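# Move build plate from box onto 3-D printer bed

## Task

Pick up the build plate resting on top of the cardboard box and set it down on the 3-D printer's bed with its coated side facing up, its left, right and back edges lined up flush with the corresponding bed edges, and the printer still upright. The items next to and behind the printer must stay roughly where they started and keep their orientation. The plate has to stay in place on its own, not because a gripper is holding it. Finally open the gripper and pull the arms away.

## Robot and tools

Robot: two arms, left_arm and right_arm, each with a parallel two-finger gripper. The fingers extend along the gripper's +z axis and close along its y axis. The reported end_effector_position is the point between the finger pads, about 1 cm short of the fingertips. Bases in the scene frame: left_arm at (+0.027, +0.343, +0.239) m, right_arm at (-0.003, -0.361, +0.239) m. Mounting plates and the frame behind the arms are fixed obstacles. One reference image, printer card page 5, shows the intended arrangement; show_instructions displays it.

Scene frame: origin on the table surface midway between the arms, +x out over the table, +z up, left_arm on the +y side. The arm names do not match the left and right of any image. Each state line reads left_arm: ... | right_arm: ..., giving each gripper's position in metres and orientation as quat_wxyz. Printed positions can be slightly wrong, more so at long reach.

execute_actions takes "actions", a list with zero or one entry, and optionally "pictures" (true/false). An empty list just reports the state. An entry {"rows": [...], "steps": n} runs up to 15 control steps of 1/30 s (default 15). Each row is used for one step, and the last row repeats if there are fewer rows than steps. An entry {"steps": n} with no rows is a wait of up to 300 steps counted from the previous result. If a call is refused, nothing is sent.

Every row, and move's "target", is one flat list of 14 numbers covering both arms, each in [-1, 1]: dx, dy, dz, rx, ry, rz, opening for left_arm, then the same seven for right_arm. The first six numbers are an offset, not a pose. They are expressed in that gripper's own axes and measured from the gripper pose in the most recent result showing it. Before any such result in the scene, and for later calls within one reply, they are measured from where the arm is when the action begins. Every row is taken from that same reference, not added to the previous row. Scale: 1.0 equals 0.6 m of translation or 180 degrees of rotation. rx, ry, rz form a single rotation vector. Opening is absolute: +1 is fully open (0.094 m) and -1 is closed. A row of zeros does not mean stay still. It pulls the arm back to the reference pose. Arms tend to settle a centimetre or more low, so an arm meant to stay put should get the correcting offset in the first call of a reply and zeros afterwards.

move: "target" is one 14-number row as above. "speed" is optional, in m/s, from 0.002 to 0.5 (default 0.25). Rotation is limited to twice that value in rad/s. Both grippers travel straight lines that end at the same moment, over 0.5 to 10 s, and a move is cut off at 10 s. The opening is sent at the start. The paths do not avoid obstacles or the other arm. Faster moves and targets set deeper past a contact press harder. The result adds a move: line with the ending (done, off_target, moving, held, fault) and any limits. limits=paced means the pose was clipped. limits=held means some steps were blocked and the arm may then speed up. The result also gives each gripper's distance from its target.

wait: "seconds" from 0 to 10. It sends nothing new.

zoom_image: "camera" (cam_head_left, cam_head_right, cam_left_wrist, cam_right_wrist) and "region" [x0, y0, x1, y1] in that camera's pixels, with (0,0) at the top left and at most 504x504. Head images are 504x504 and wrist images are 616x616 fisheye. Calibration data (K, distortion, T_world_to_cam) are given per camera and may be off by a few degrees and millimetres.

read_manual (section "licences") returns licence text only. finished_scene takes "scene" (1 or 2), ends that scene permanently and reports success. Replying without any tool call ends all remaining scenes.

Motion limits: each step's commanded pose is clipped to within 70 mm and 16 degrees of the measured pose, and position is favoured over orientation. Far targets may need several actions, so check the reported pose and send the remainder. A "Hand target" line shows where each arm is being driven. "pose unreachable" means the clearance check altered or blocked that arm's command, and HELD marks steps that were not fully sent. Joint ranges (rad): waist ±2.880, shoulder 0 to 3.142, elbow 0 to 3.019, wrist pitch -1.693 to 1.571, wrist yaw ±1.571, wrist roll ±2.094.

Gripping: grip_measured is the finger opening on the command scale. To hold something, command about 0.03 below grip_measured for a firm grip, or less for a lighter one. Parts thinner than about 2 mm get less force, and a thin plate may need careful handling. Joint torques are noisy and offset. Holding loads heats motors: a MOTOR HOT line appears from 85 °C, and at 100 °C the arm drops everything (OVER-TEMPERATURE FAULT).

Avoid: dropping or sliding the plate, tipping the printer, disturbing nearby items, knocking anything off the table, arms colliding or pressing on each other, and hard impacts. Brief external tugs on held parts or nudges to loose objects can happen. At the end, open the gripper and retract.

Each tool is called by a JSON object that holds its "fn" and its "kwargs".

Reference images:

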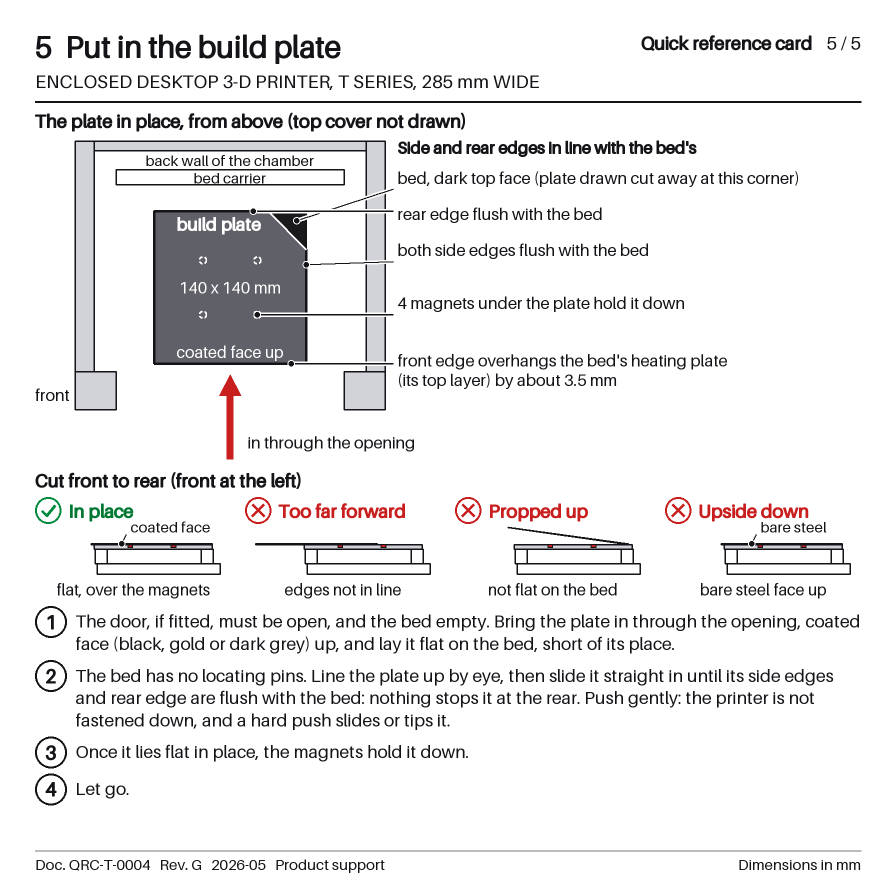

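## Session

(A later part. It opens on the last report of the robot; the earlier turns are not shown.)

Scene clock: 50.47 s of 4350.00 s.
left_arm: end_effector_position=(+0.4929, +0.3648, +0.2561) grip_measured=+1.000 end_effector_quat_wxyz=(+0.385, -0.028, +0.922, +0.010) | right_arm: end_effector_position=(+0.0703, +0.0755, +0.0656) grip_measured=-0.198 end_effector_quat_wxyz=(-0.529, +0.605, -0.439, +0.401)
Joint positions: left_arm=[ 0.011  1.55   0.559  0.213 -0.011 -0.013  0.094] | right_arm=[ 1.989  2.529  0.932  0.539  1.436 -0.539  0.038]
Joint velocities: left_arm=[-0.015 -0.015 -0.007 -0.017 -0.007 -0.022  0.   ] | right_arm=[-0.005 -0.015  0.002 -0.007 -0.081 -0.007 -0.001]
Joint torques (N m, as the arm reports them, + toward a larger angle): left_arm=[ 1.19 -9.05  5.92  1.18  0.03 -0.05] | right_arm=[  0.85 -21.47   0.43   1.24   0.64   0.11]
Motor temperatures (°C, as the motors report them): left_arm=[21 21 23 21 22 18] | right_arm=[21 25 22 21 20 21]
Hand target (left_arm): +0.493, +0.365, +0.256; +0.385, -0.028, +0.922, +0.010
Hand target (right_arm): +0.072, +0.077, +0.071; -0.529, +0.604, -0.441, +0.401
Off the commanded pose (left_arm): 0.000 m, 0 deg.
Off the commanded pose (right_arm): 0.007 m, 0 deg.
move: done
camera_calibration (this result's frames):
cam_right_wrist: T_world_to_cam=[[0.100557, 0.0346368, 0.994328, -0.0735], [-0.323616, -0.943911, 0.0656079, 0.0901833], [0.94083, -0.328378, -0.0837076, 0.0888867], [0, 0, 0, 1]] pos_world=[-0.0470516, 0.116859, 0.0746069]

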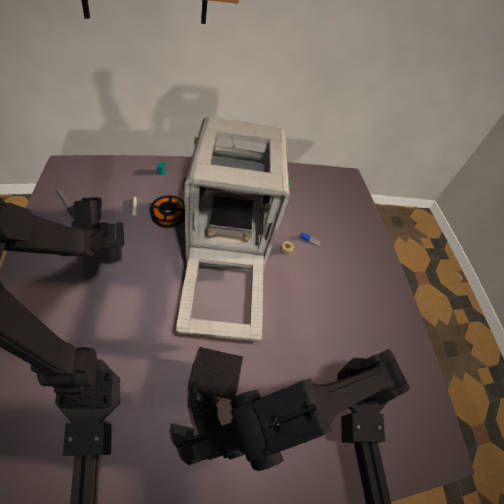

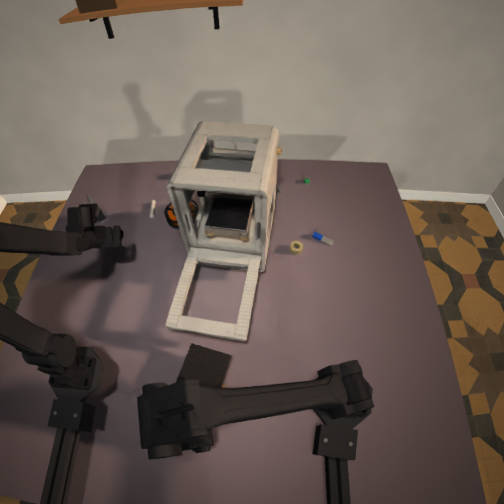

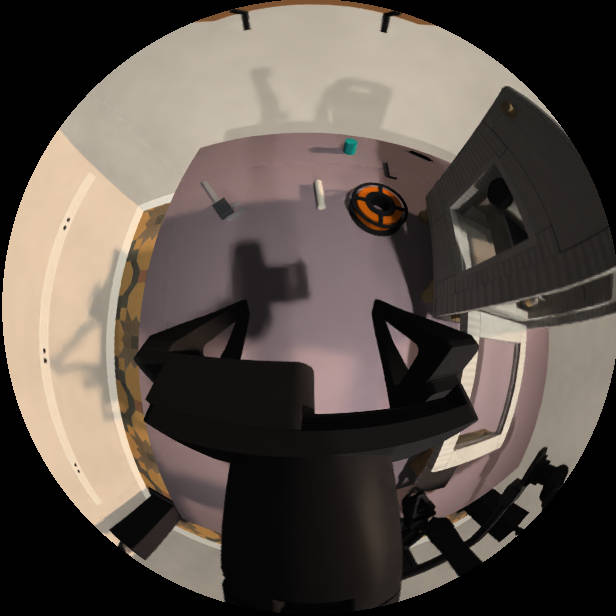

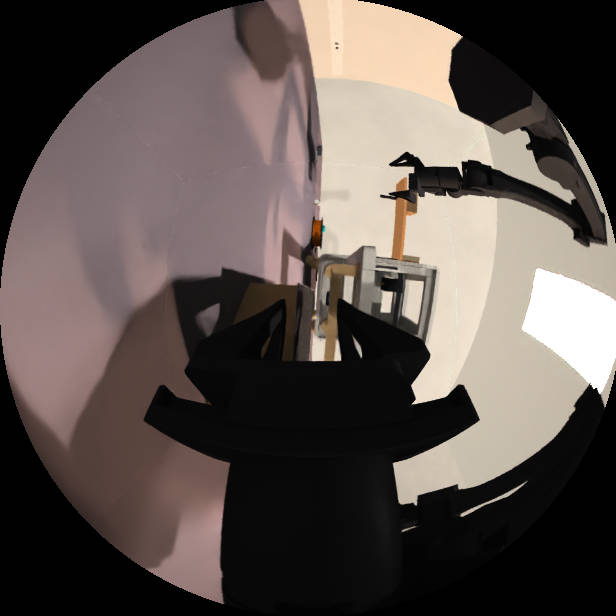

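{"fn": "move", "kwargs": {"target": [0,0,0,0,0,0,1,0,0,0,0,0,0,-1]}}

{"fn": "move", "kwargs": {"target": [0,0,0,0,0,0,1,-0.03,-0.06,-0.075,0,-0.04,0,-1], "speed": 0.04}}

Scene clock: 52.97 s of 4350.00 s.
left_arm: end_effector_position=(+0.4929, +0.3648, +0.2561) grip_measured=+1.000 end_effector_quat_wxyz=(+0.385, -0.028, +0.922, +0.010) | right_arm: end_effector_position=(+0.0702, +0.0756, +0.0654) grip_measured=-0.984 end_effector_quat_wxyz=(-0.530, +0.605, -0.440, +0.399)
Joint positions: left_arm=[ 0.011  1.55   0.559  0.213 -0.011 -0.013  0.094] | right_arm=[ 1.989  2.529  0.932  0.539  1.435 -0.535  0.001]
Joint velocities: left_arm=[-0.015  0.005  0.007  0.007 -0.037 -0.007  0.   ] | right_arm=[-0.005 -0.005 -0.007 -0.002  0.066  0.007 -0.001]
Joint torques (N m, as the arm reports them, + toward a larger angle): left_arm=[-0.35 -9.3   5.61  1.4  -0.01 -0.04] | right_arm=[  0.83 -19.6    1.06   1.06   0.84   0.13]
Motor temperatures (°C, as the motors report them): left_arm=[21 21 23 21 22 18] | right_arm=[21 25 22 21 20 21]
Hand target (left_arm): +0.493, +0.365, +0.256; +0.385, -0.028, +0.922, +0.010
Hand target (right_arm): +0.070, +0.075, +0.066; -0.529, +0.605, -0.439, +0.401
Off the commanded pose (left_arm): 0.000 m, 0 deg.
Off the commanded pose (right_arm): 0.000 m, 0 deg.
move: done
camera_calibration (this result's frames):
cam_right_wrist: T_world_to_cam=[[0.10293, 0.0313623, 0.994194, -0.0731831], [-0.32318, -0.944222, 0.0632449, 0.090435], [0.940723, -0.327813, -0.0870528, 0.0891497], [0, 0, 0, 1]] pos_world=[-0.0471057, 0.11691, 0.0747994]

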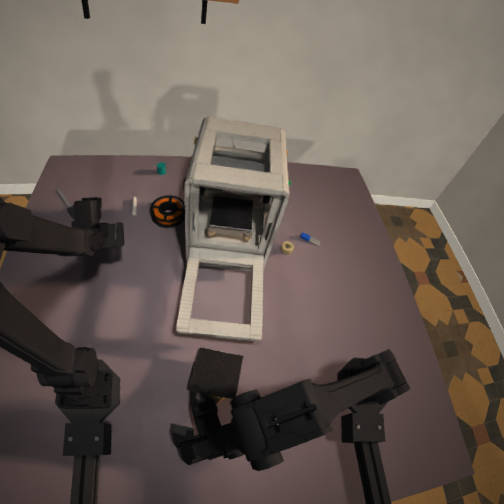

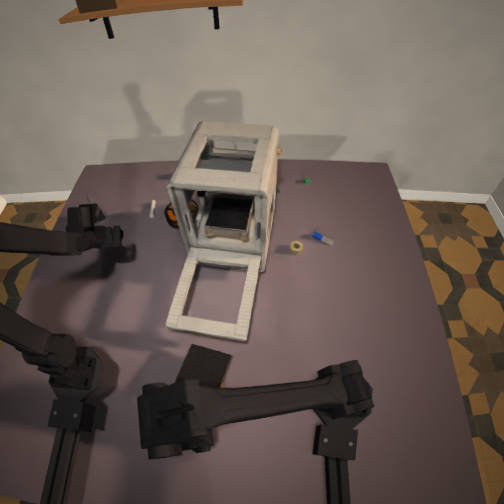

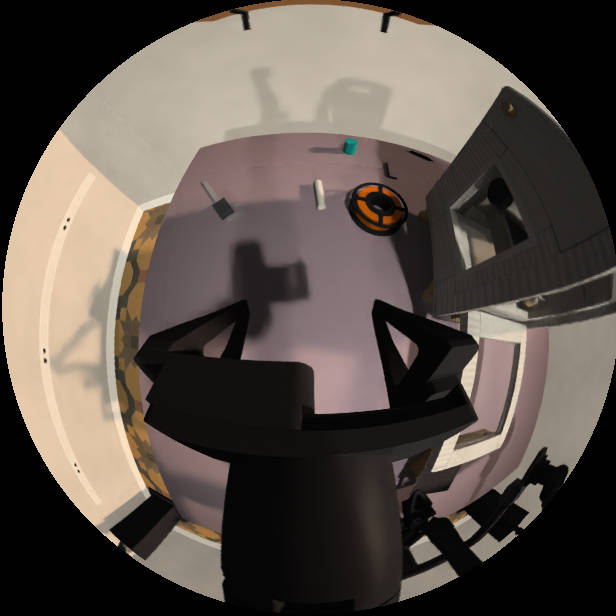

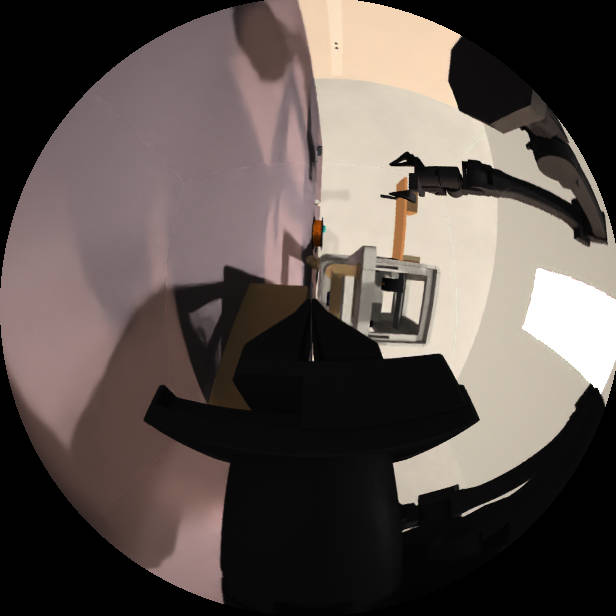

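Scene clock: 54.90 s of 4350.00 s.
left_arm: end_effector_position=(+0.4929, +0.3648, +0.2561) grip_measured=+1.000 end_effector_quat_wxyz=(+0.385, -0.028, +0.922, +0.010) | right_arm: end_effector_position=(+0.0296, +0.0789, +0.0974) grip_measured=-0.984 end_effector_quat_wxyz=(-0.553, +0.628, -0.408, +0.364)
Joint positions: left_arm=[ 0.011  1.55   0.559  0.213 -0.011 -0.013  0.094] | right_arm=[ 2.082  2.447  0.854  0.658  1.419 -0.649  0.001]
Joint velocities: left_arm=[-0.005 -0.005 -0.017 -0.012 -0.007  0.095  0.   ] | right_arm=[-0.015 -0.005  0.007  0.032  0.066 -0.095  0.001]
Joint torques (N m, as the arm reports them, + toward a larger angle): left_arm=[ 0.13 -9.21  5.67  1.27  0.    0.01] | right_arm=[  0.91 -21.7    0.43   1.88   0.73  -0.06]
Motor temperatures (°C, as the motors report them): left_arm=[21 21 23 21 22 18] | right_arm=[21 25 22 21 20 21]
Hand target (left_arm): +0.493, +0.365, +0.256; +0.385, -0.028, +0.922, +0.010
Hand target (right_arm): +0.026, +0.082, +0.106; -0.556, +0.629, -0.406, +0.361
Off the commanded pose (left_arm): 0.000 m, 0 deg.
Off the commanded pose (right_arm): 0.010 m, 1 deg.
move: done
camera_calibration (this result's frames):
cam_right_wrist: T_world_to_cam=[[0.106203, 0.0353631, 0.993715, -0.101311], [-0.211965, -0.975592, 0.0573719, 0.0782089], [0.971489, -0.216726, -0.0961151, 0.122394], [0, 0, 0, 1]] pos_world=[-0.0915673, 0.106409, 0.107951]

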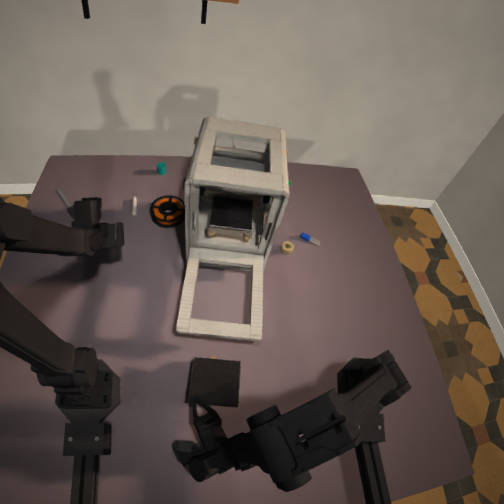

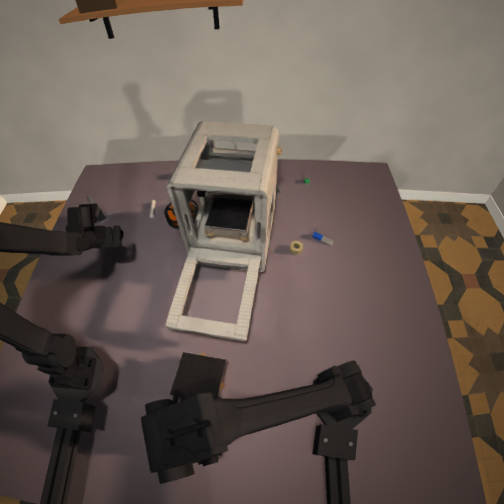

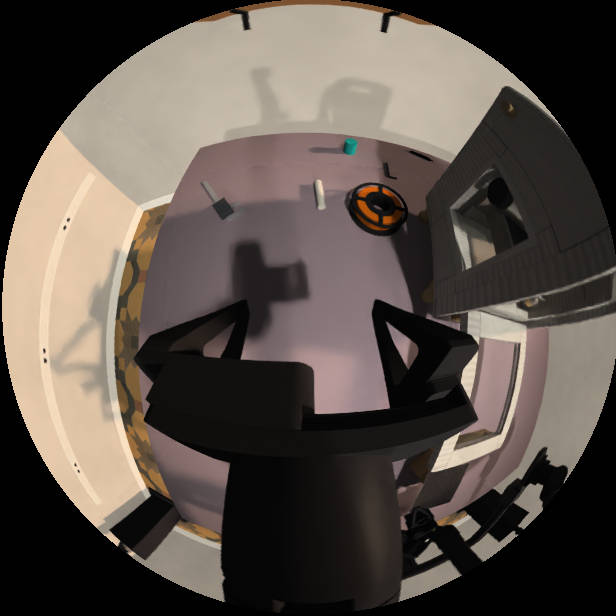

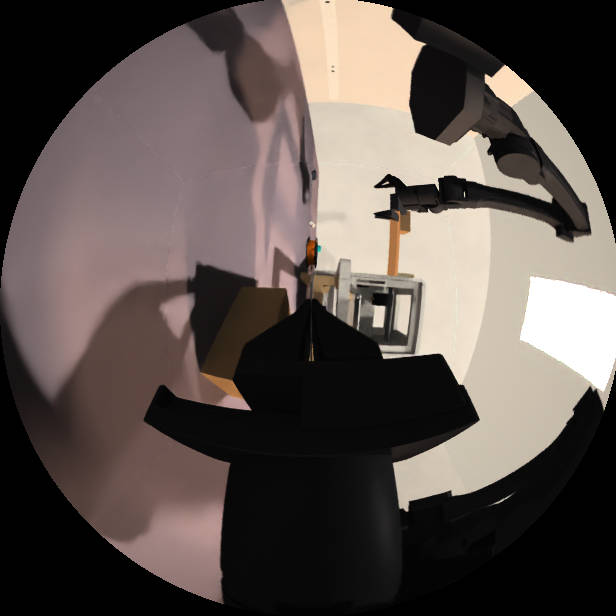

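{"fn": "move", "kwargs": {"target": [0,0,0,0,0,0,1,0,-0.28,0,0,0,0,-1], "speed": 0.08}}

{"fn": "move", "kwargs": {"target": [0,0,0,0,0,0,1,0.26,-0.055,0.395,0.03,0.01,0,-1], "speed": 0.08}}

{"fn": "zoom_image", "kwargs": {"camera": "cam_head_left", "region": [160, 170, 310, 320]}}

{"fn": "zoom_image", "kwargs": {"camera": "cam_right_wrist", "region": [210, 200, 410, 400]}}

Scene clock: 61.00 s of 4350.00 s.
left_arm: end_effector_position=(+0.4929, +0.3648, +0.2561) grip_measured=+1.000 end_effector_quat_wxyz=(+0.385, -0.028, +0.922, +0.010) | right_arm: end_effector_position=(+0.0429, +0.0881, +0.2568) grip_measured=-0.985 end_effector_quat_wxyz=(-0.553, +0.632, -0.403, +0.365)
Joint positions: left_arm=[ 0.011  1.55   0.559  0.213 -0.011 -0.013  0.094] | right_arm=[ 2.043  1.967  0.686  0.554  1.387 -0.87   0.001]
Joint velocities: left_arm=[-0.005  0.005 -0.007 -0.002  0.007 -0.051  0.   ] | right_arm=[-0.015 -0.015  0.012 -0.022 -0.007 -0.037  0.   ]
Joint torques (N m, as the arm reports them, + toward a larger angle): left_arm=[ 0.64 -9.98  5.96  1.45  0.02 -0.02] | right_arm=[ -0.86 -18.71   4.04   1.03   0.63   0.13]
Motor temperatures (°C, as the motors report them): left_arm=[21 21 23 21 22 18] | right_arm=[21 25 22 21 21 21]
Hand target (left_arm): +0.493, +0.365, +0.256; +0.385, -0.028, +0.922, +0.010
Hand target (right_arm): +0.046, +0.088, +0.263; -0.554, +0.628, -0.408, +0.363
Off the commanded pose (left_arm): 0.000 m, 0 deg.
Off the commanded pose (right_arm): 0.009 m, 1 deg.
move: done
camera_calibration (this result's frames):
cam_right_wrist: T_world_to_cam=[[0.101425, 0.0448862, 0.99383, -0.262051], [-0.202861, -0.977059, 0.0648316, 0.0786658], [0.973941, -0.208185, -0.0899921, 0.124393], [0, 0, 0, 1]] pos_world=[-0.0786143, 0.11452, 0.266529]

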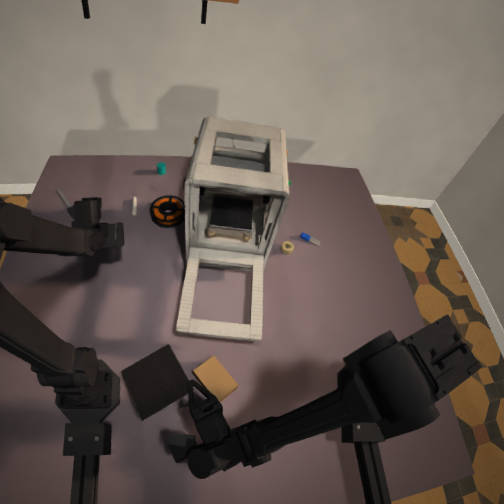

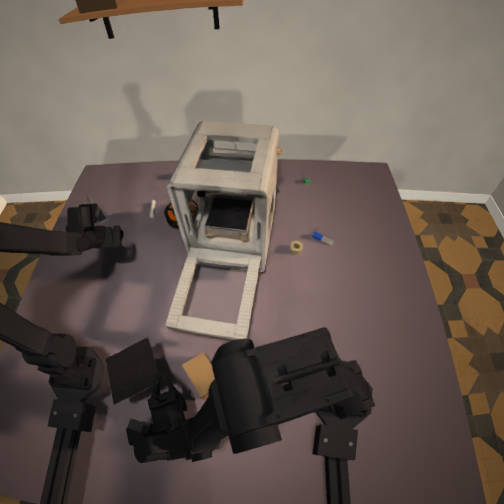

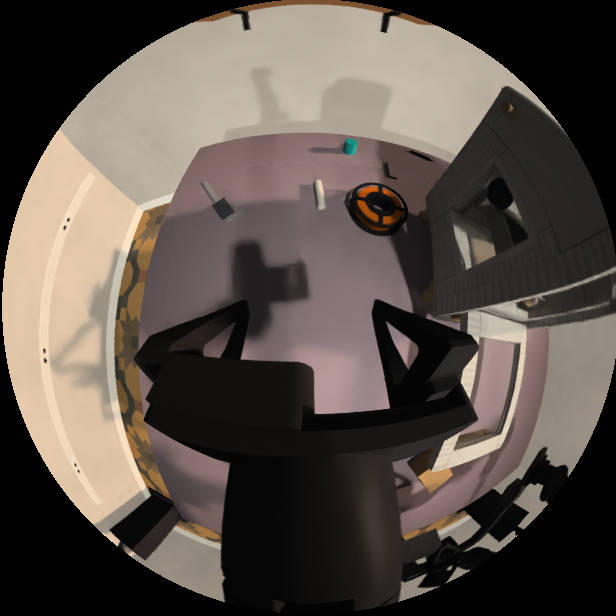

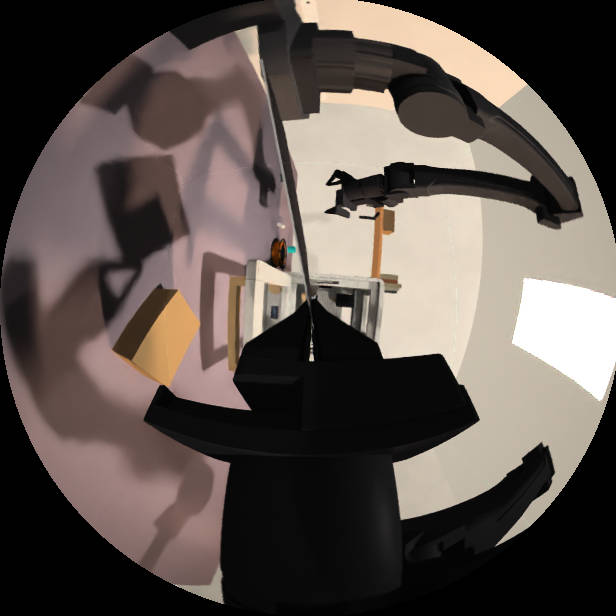

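Scene clock: 64.93 s of 4350.00 s.
left_arm: end_effector_position=(+0.4929, +0.3648, +0.2561) grip_measured=+1.000 end_effector_quat_wxyz=(+0.385, -0.028, +0.922, +0.010) | right_arm: end_effector_position=(+0.3168, +0.0361, +0.2646) grip_measured=-0.985 end_effector_quat_wxyz=(+0.566, -0.609, +0.393, -0.393)
Joint positions: left_arm=[ 0.011  1.55   0.559  0.213 -0.011 -0.013  0.094] | right_arm=[ 1.31   2.108  0.592  1.449  0.727 -1.562  0.001]
Joint velocities: left_arm=[-0.015 -0.005 -0.022 -0.022  0.037  0.081  0.   ] | right_arm=[-0.015 -0.005  0.007 -0.007 -0.022  0.037  0.   ]
Joint torques (N m, as the arm reports them, + toward a larger angle): left_arm=[ 0.41 -9.    5.86  1.47  0.07 -0.03] | right_arm=[ -0.36 -14.49   4.24   2.98  -0.08   0.12]
Motor temperatures (°C, as the motors report them): left_arm=[21 21 23 21 22 18] | right_arm=[21 25 22 21 20 21]
Hand target (left_arm): +0.493, +0.365, +0.256; +0.385, -0.028, +0.922, +0.010
Hand target (right_arm): +0.320, +0.042, +0.266; +0.577, -0.600, +0.394, -0.390
Off the commanded pose (left_arm): 0.000 m, 0 deg.
Off the commanded pose (right_arm): 0.012 m, 2 deg.
move: off_target (right_arm)
camera_calibration (this result's frames):
cam_right_wrist: T_world_to_cam=[[0.0295535, 0.0320512, 0.999049, -0.273451], [-0.233765, -0.971547, 0.038084, 0.0995741], [0.971844, -0.234668, -0.0212202, -0.169099], [0, 0, 0, 1]] pos_world=[0.195696, 0.0658233, 0.26581]

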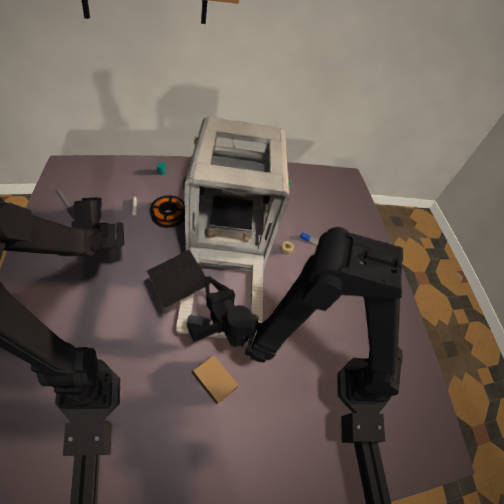

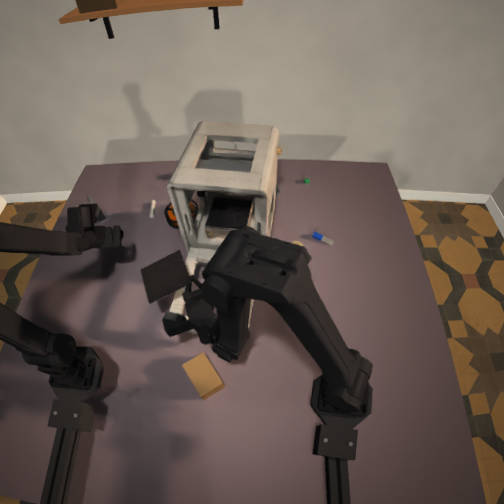

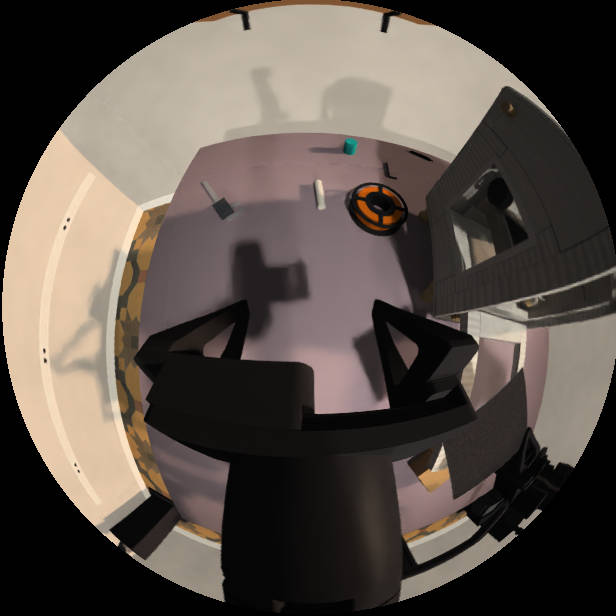

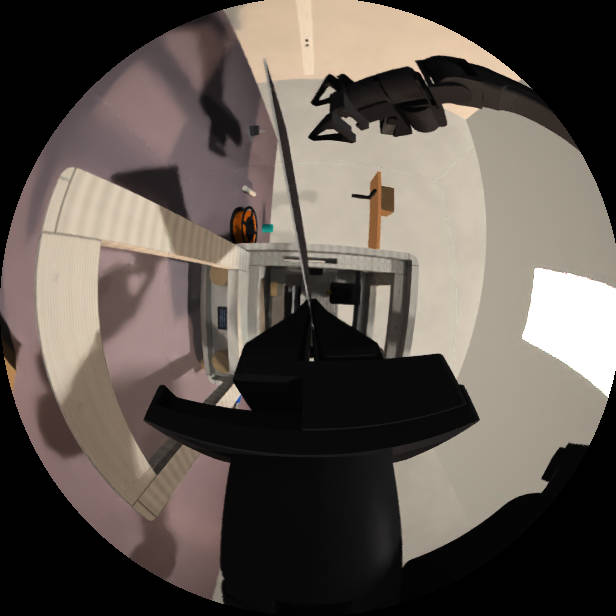

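Region (160, 170, 310, 320) of cam_head_left's 504x504 image, scaled by 3.360, with more detail than that image has.

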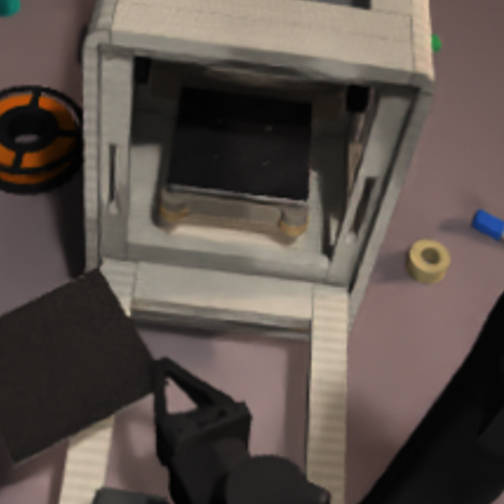

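Region (210, 200, 410, 400) of cam_right_wrist's 616x616 image, scaled by 2.520, with more detail than that image has.

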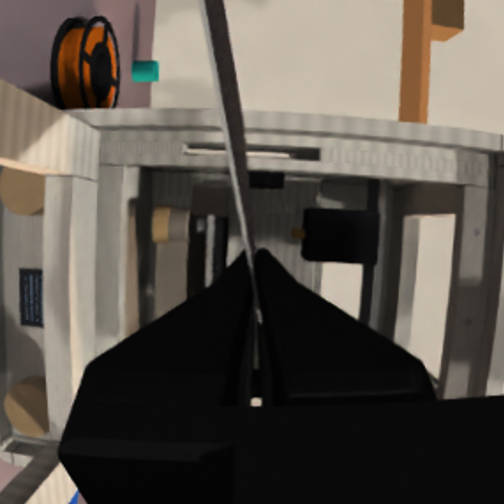

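{"fn": "move", "kwargs": {"target": [0,0,0,0,0,0,1,0.17,-0.005,-0.07,0.035,0.195,0.06,-1], "speed": 0.08}}

{"fn": "zoom_image", "kwargs": {"camera": "cam_head_left", "region": [160, 170, 310, 320]}}

Scene clock: 71.23 s of 4350.00 s.
left_arm: end_effector_position=(+0.4929, +0.3648, +0.2561) grip_measured=+1.000 end_effector_quat_wxyz=(+0.385, -0.028, +0.922, +0.010) | right_arm: end_effector_position=(+0.3168, -0.0702, +0.2742) grip_measured=-0.985 end_effector_quat_wxyz=(+0.474, -0.410, +0.576, -0.524)
Joint positions: left_arm=[ 0.011  1.55   0.559  0.213 -0.011 -0.013  0.094] | right_arm=[ 1.328  2.125  0.577  1.557  1.356 -1.462  0.001]
Joint velocities: left_arm=[ 0.015 -0.005 -0.007  0.007 -0.081 -0.051  0.   ] | right_arm=[-0.015  0.005  0.007  0.017  0.051 -0.007 -0.001]
Joint torques (N m, as the arm reports them, + toward a larger angle): left_arm=[ 0.57 -9.6   5.61  1.1   0.   -0.08] | right_arm=[  0.38 -15.1    1.5    2.58   0.25   0.28]
Motor temperatures (°C, as the motors report them): left_arm=[21 21 23 21 22 18] | right_arm=[21 25 22 21 20 21]
Hand target (left_arm): +0.493, +0.365, +0.256; +0.385, -0.028, +0.922, +0.010
Hand target (right_arm): +0.317, -0.074, +0.274; +0.482, -0.396, +0.584, -0.519
Off the commanded pose (left_arm): 0.000 m, 0 deg.
Off the commanded pose (right_arm): 0.004 m, 2 deg.
joint sent to its limit (right arm) — the command would take joint 4 (wrist pitch) past its upper limit, so that joint was sent only as far as its limit.
move: done
camera_calibration (this result's frames):
cam_right_wrist: T_world_to_cam=[[-0.0399751, -0.127302, 0.991058, -0.266522], [-0.746935, -0.655006, -0.114264, 0.222526], [0.663695, -0.744823, -0.0689023, -0.118926], [0, 0, 0, 1]] pos_world=[0.234489, 0.0232478, 0.281371]

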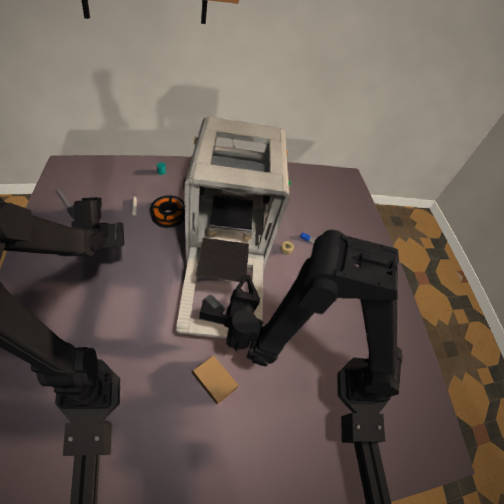

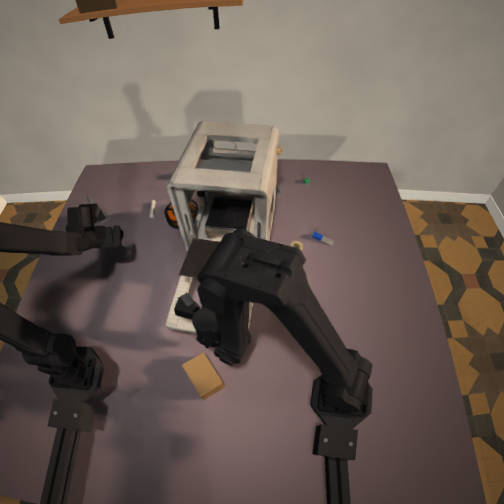

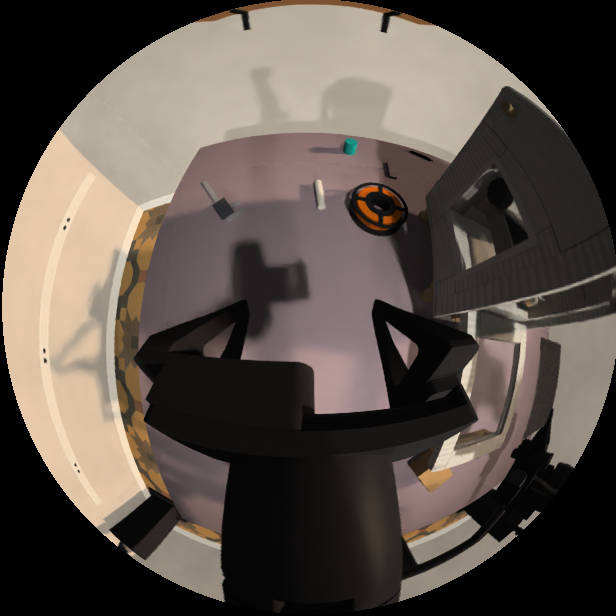

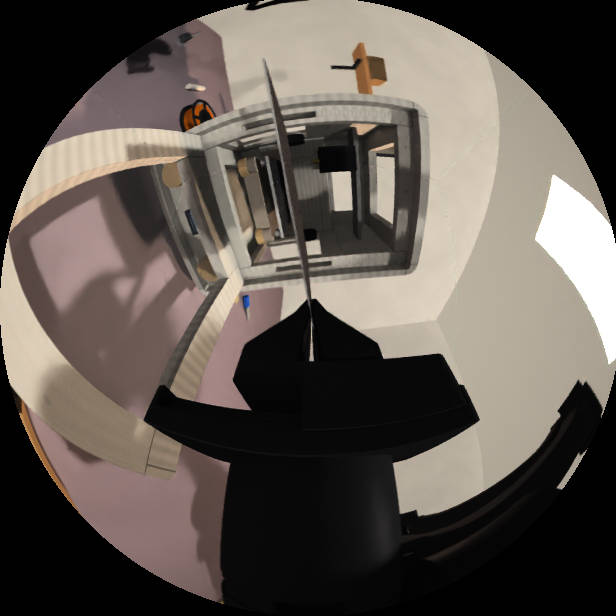

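Region (160, 170, 310, 320) of cam_head_left's 504x504 image, scaled by 3.360, with more detail than that image has.

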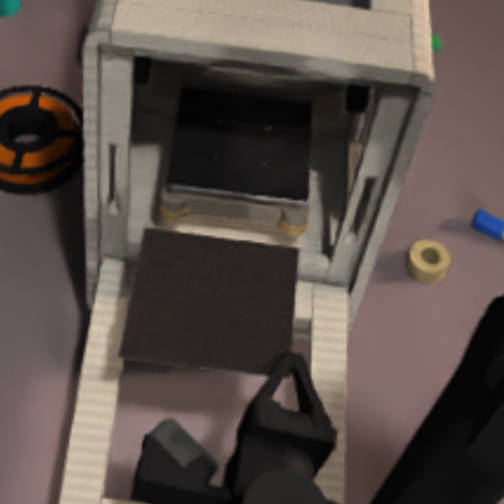

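{"fn": "move", "kwargs": {"target": [0,0,0,0,0,0,1,0.02,0.035,0.29,0,0,0.01,-1], "speed": 0.06}}

{"fn": "zoom_image", "kwargs": {"camera": "cam_head_left", "region": [170, 170, 300, 300]}}

Scene clock: 75.93 s of 4350.00 s.
left_arm: end_effector_position=(+0.4929, +0.3648, +0.2561) grip_measured=+1.000 end_effector_quat_wxyz=(+0.385, -0.028, +0.922, +0.010) | right_arm: end_effector_position=(+0.4761, -0.1211, +0.2558) grip_measured=-0.985 end_effector_quat_wxyz=(+0.477, -0.406, +0.581, -0.520)
Joint positions: left_arm=[ 0.011  1.55   0.559  0.213 -0.011 -0.013  0.094] | right_arm=[ 0.919  2.194  0.741  1.447  0.947 -1.434  0.001]
Joint velocities: left_arm=[ 0.005 -0.015 -0.022  0.002  0.037  0.022  0.   ] | right_arm=[-0.005 -0.015  0.007 -0.007 -0.037 -0.051 -0.   ]
Joint torques (N m, as the arm reports them, + toward a larger angle): left_arm=[  0.34 -10.24   5.68   1.22   0.02  -0.07] | right_arm=[ -0.05 -16.99   4.97   1.83  -0.13   0.28]
Motor temperatures (°C, as the motors report them): left_arm=[21 21 23 21 22 18] | right_arm=[21 25 22 21 20 21]
Hand target (left_arm): +0.493, +0.365, +0.256; +0.385, -0.028, +0.922, +0.010
Hand target (right_arm): +0.482, -0.118, +0.250; +0.482, -0.401, +0.585, -0.515
Off the commanded pose (left_arm): 0.000 m, 0 deg.
Off the commanded pose (right_arm): 0.010 m, 1 deg.
move: done
camera_calibration (this result's frames):
cam_right_wrist: T_world_to_cam=[[-0.0378379, -0.142749, 0.989035, -0.25084], [-0.747732, -0.652548, -0.12279, 0.308854], [0.662921, -0.74418, -0.0820471, -0.260007], [0, 0, 0, 1]] pos_world=[0.393813, -0.0277571, 0.264681]

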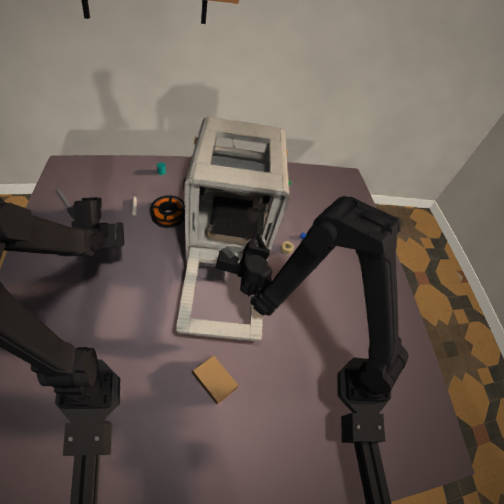

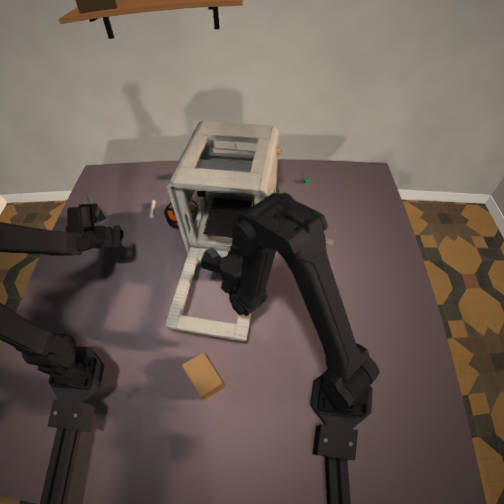

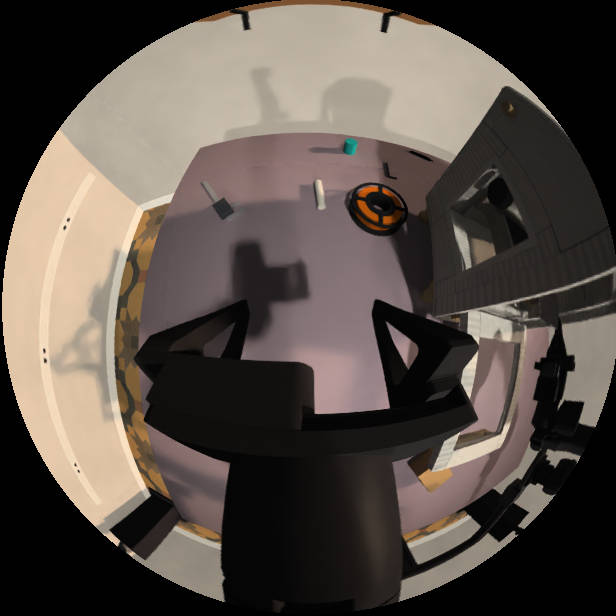

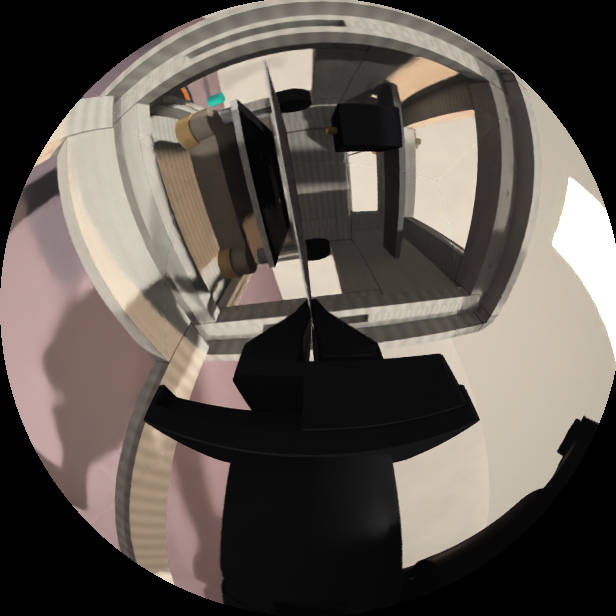

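Region (170, 170, 300, 300) of cam_head_left's 504x504 image, scaled by 3.877, with more detail than that image has.

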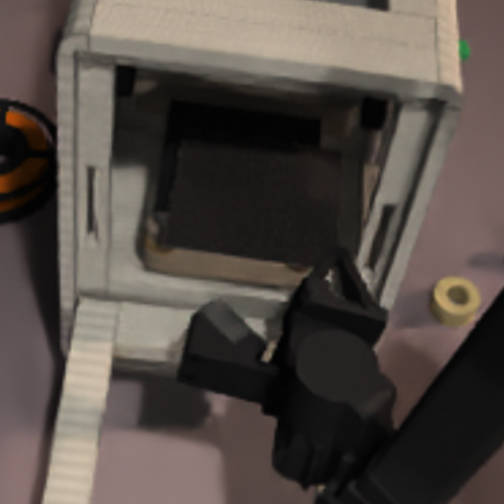

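{"fn": "move", "kwargs": {"target": [0,0,0,0,0,0,1,-0.008,0.05,0.05,0,0,0,-1], "speed": 0.03}}

{"fn": "zoom_image", "kwargs": {"camera": "cam_head_left", "region": [190, 180, 280, 270]}}

Scene clock: 79.53 s of 4350.00 s.
left_arm: end_effector_position=(+0.4929, +0.3648, +0.2561) grip_measured=+1.000 end_effector_quat_wxyz=(+0.385, -0.028, +0.922, +0.010) | right_arm: end_effector_position=(+0.5003, -0.1202, +0.2323) grip_measured=-0.985 end_effector_quat_wxyz=(+0.476, -0.409, +0.581, -0.519)
Joint positions: left_arm=[ 0.011  1.55   0.559  0.213 -0.011 -0.013  0.094] | right_arm=[ 0.882  2.273  0.815  1.447  0.908 -1.435  0.001]
Joint velocities: left_arm=[ 0.005 -0.015  0.007 -0.012 -0.037  0.022  0.   ] | right_arm=[-0.005  0.005 -0.017  0.002 -0.037  0.022 -0.   ]
Joint torques (N m, as the arm reports them, + toward a larger angle): left_arm=[ 0.46 -8.94  5.79  1.23 -0.01 -0.03] | right_arm=[  0.81 -17.23   5.1    2.2   -0.16   0.14]
Motor temperatures (°C, as the motors report them): left_arm=[21 21 23 21 22 18] | right_arm=[21 25 23 21 20 21]
Hand target (left_arm): +0.493, +0.365, +0.256; +0.385, -0.028, +0.922, +0.010
Hand target (right_arm): +0.507, -0.119, +0.227; +0.477, -0.406, +0.582, -0.519
Off the commanded pose (left_arm): 0.000 m, 0 deg.
Off the commanded pose (right_arm): 0.009 m, 0 deg.
move: done
camera_calibration (this result's frames):
cam_right_wrist: T_world_to_cam=[[-0.0337999, -0.139307, 0.989672, -0.228263], [-0.746164, -0.655272, -0.11772, 0.32237], [0.664903, -0.742437, -0.0817975, -0.278132], [0, 0, 0, 1]] pos_world=[0.417757, -0.0270538, 0.241105]

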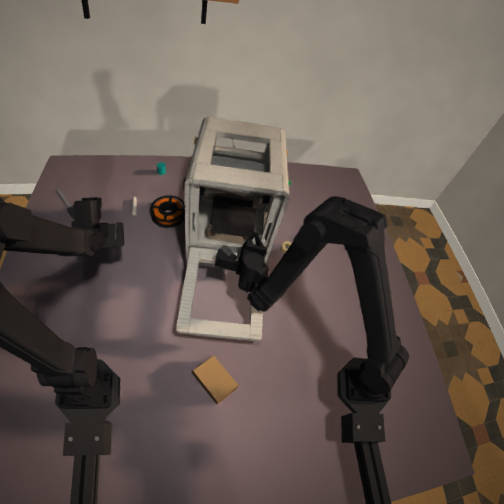

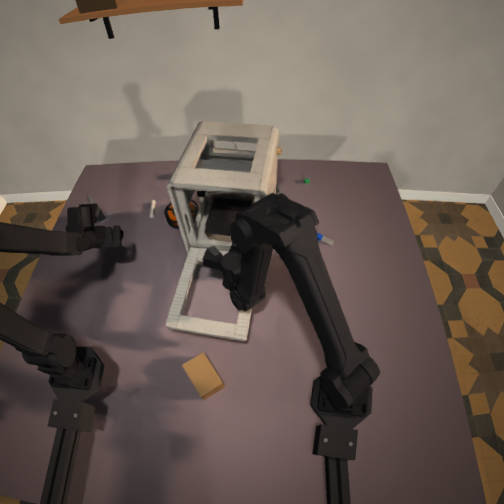

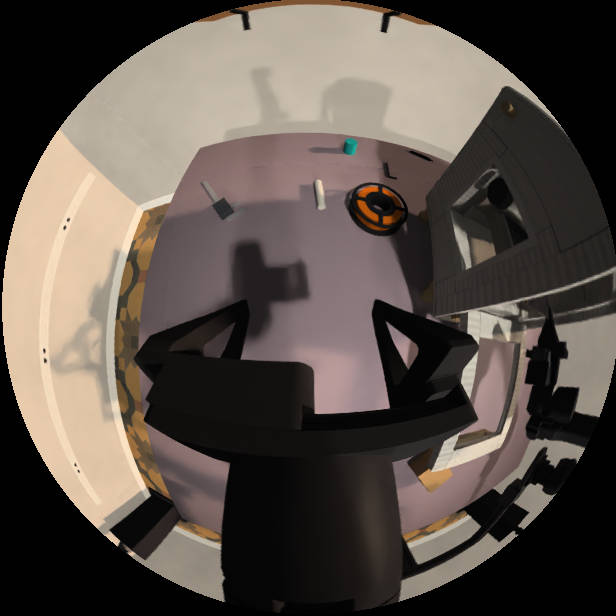

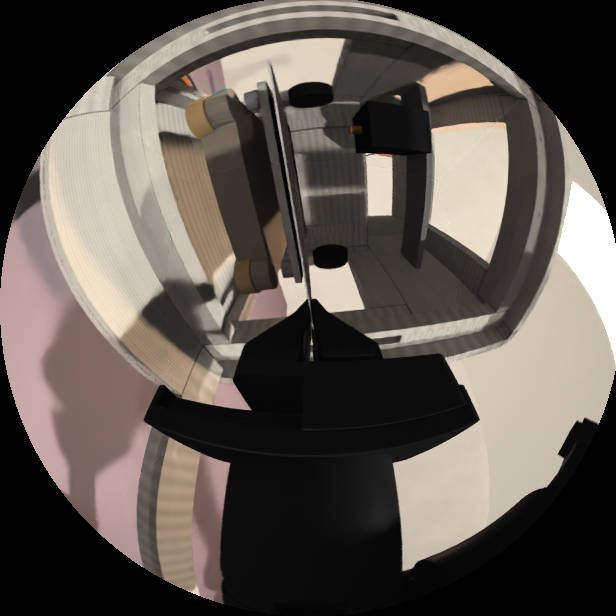

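Region (190, 180, 280, 270) of cam_head_left's 504x504 image, scaled by 5.600, with more detail than that image has.

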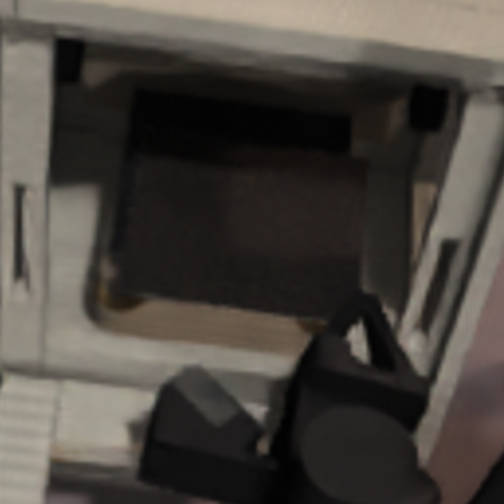

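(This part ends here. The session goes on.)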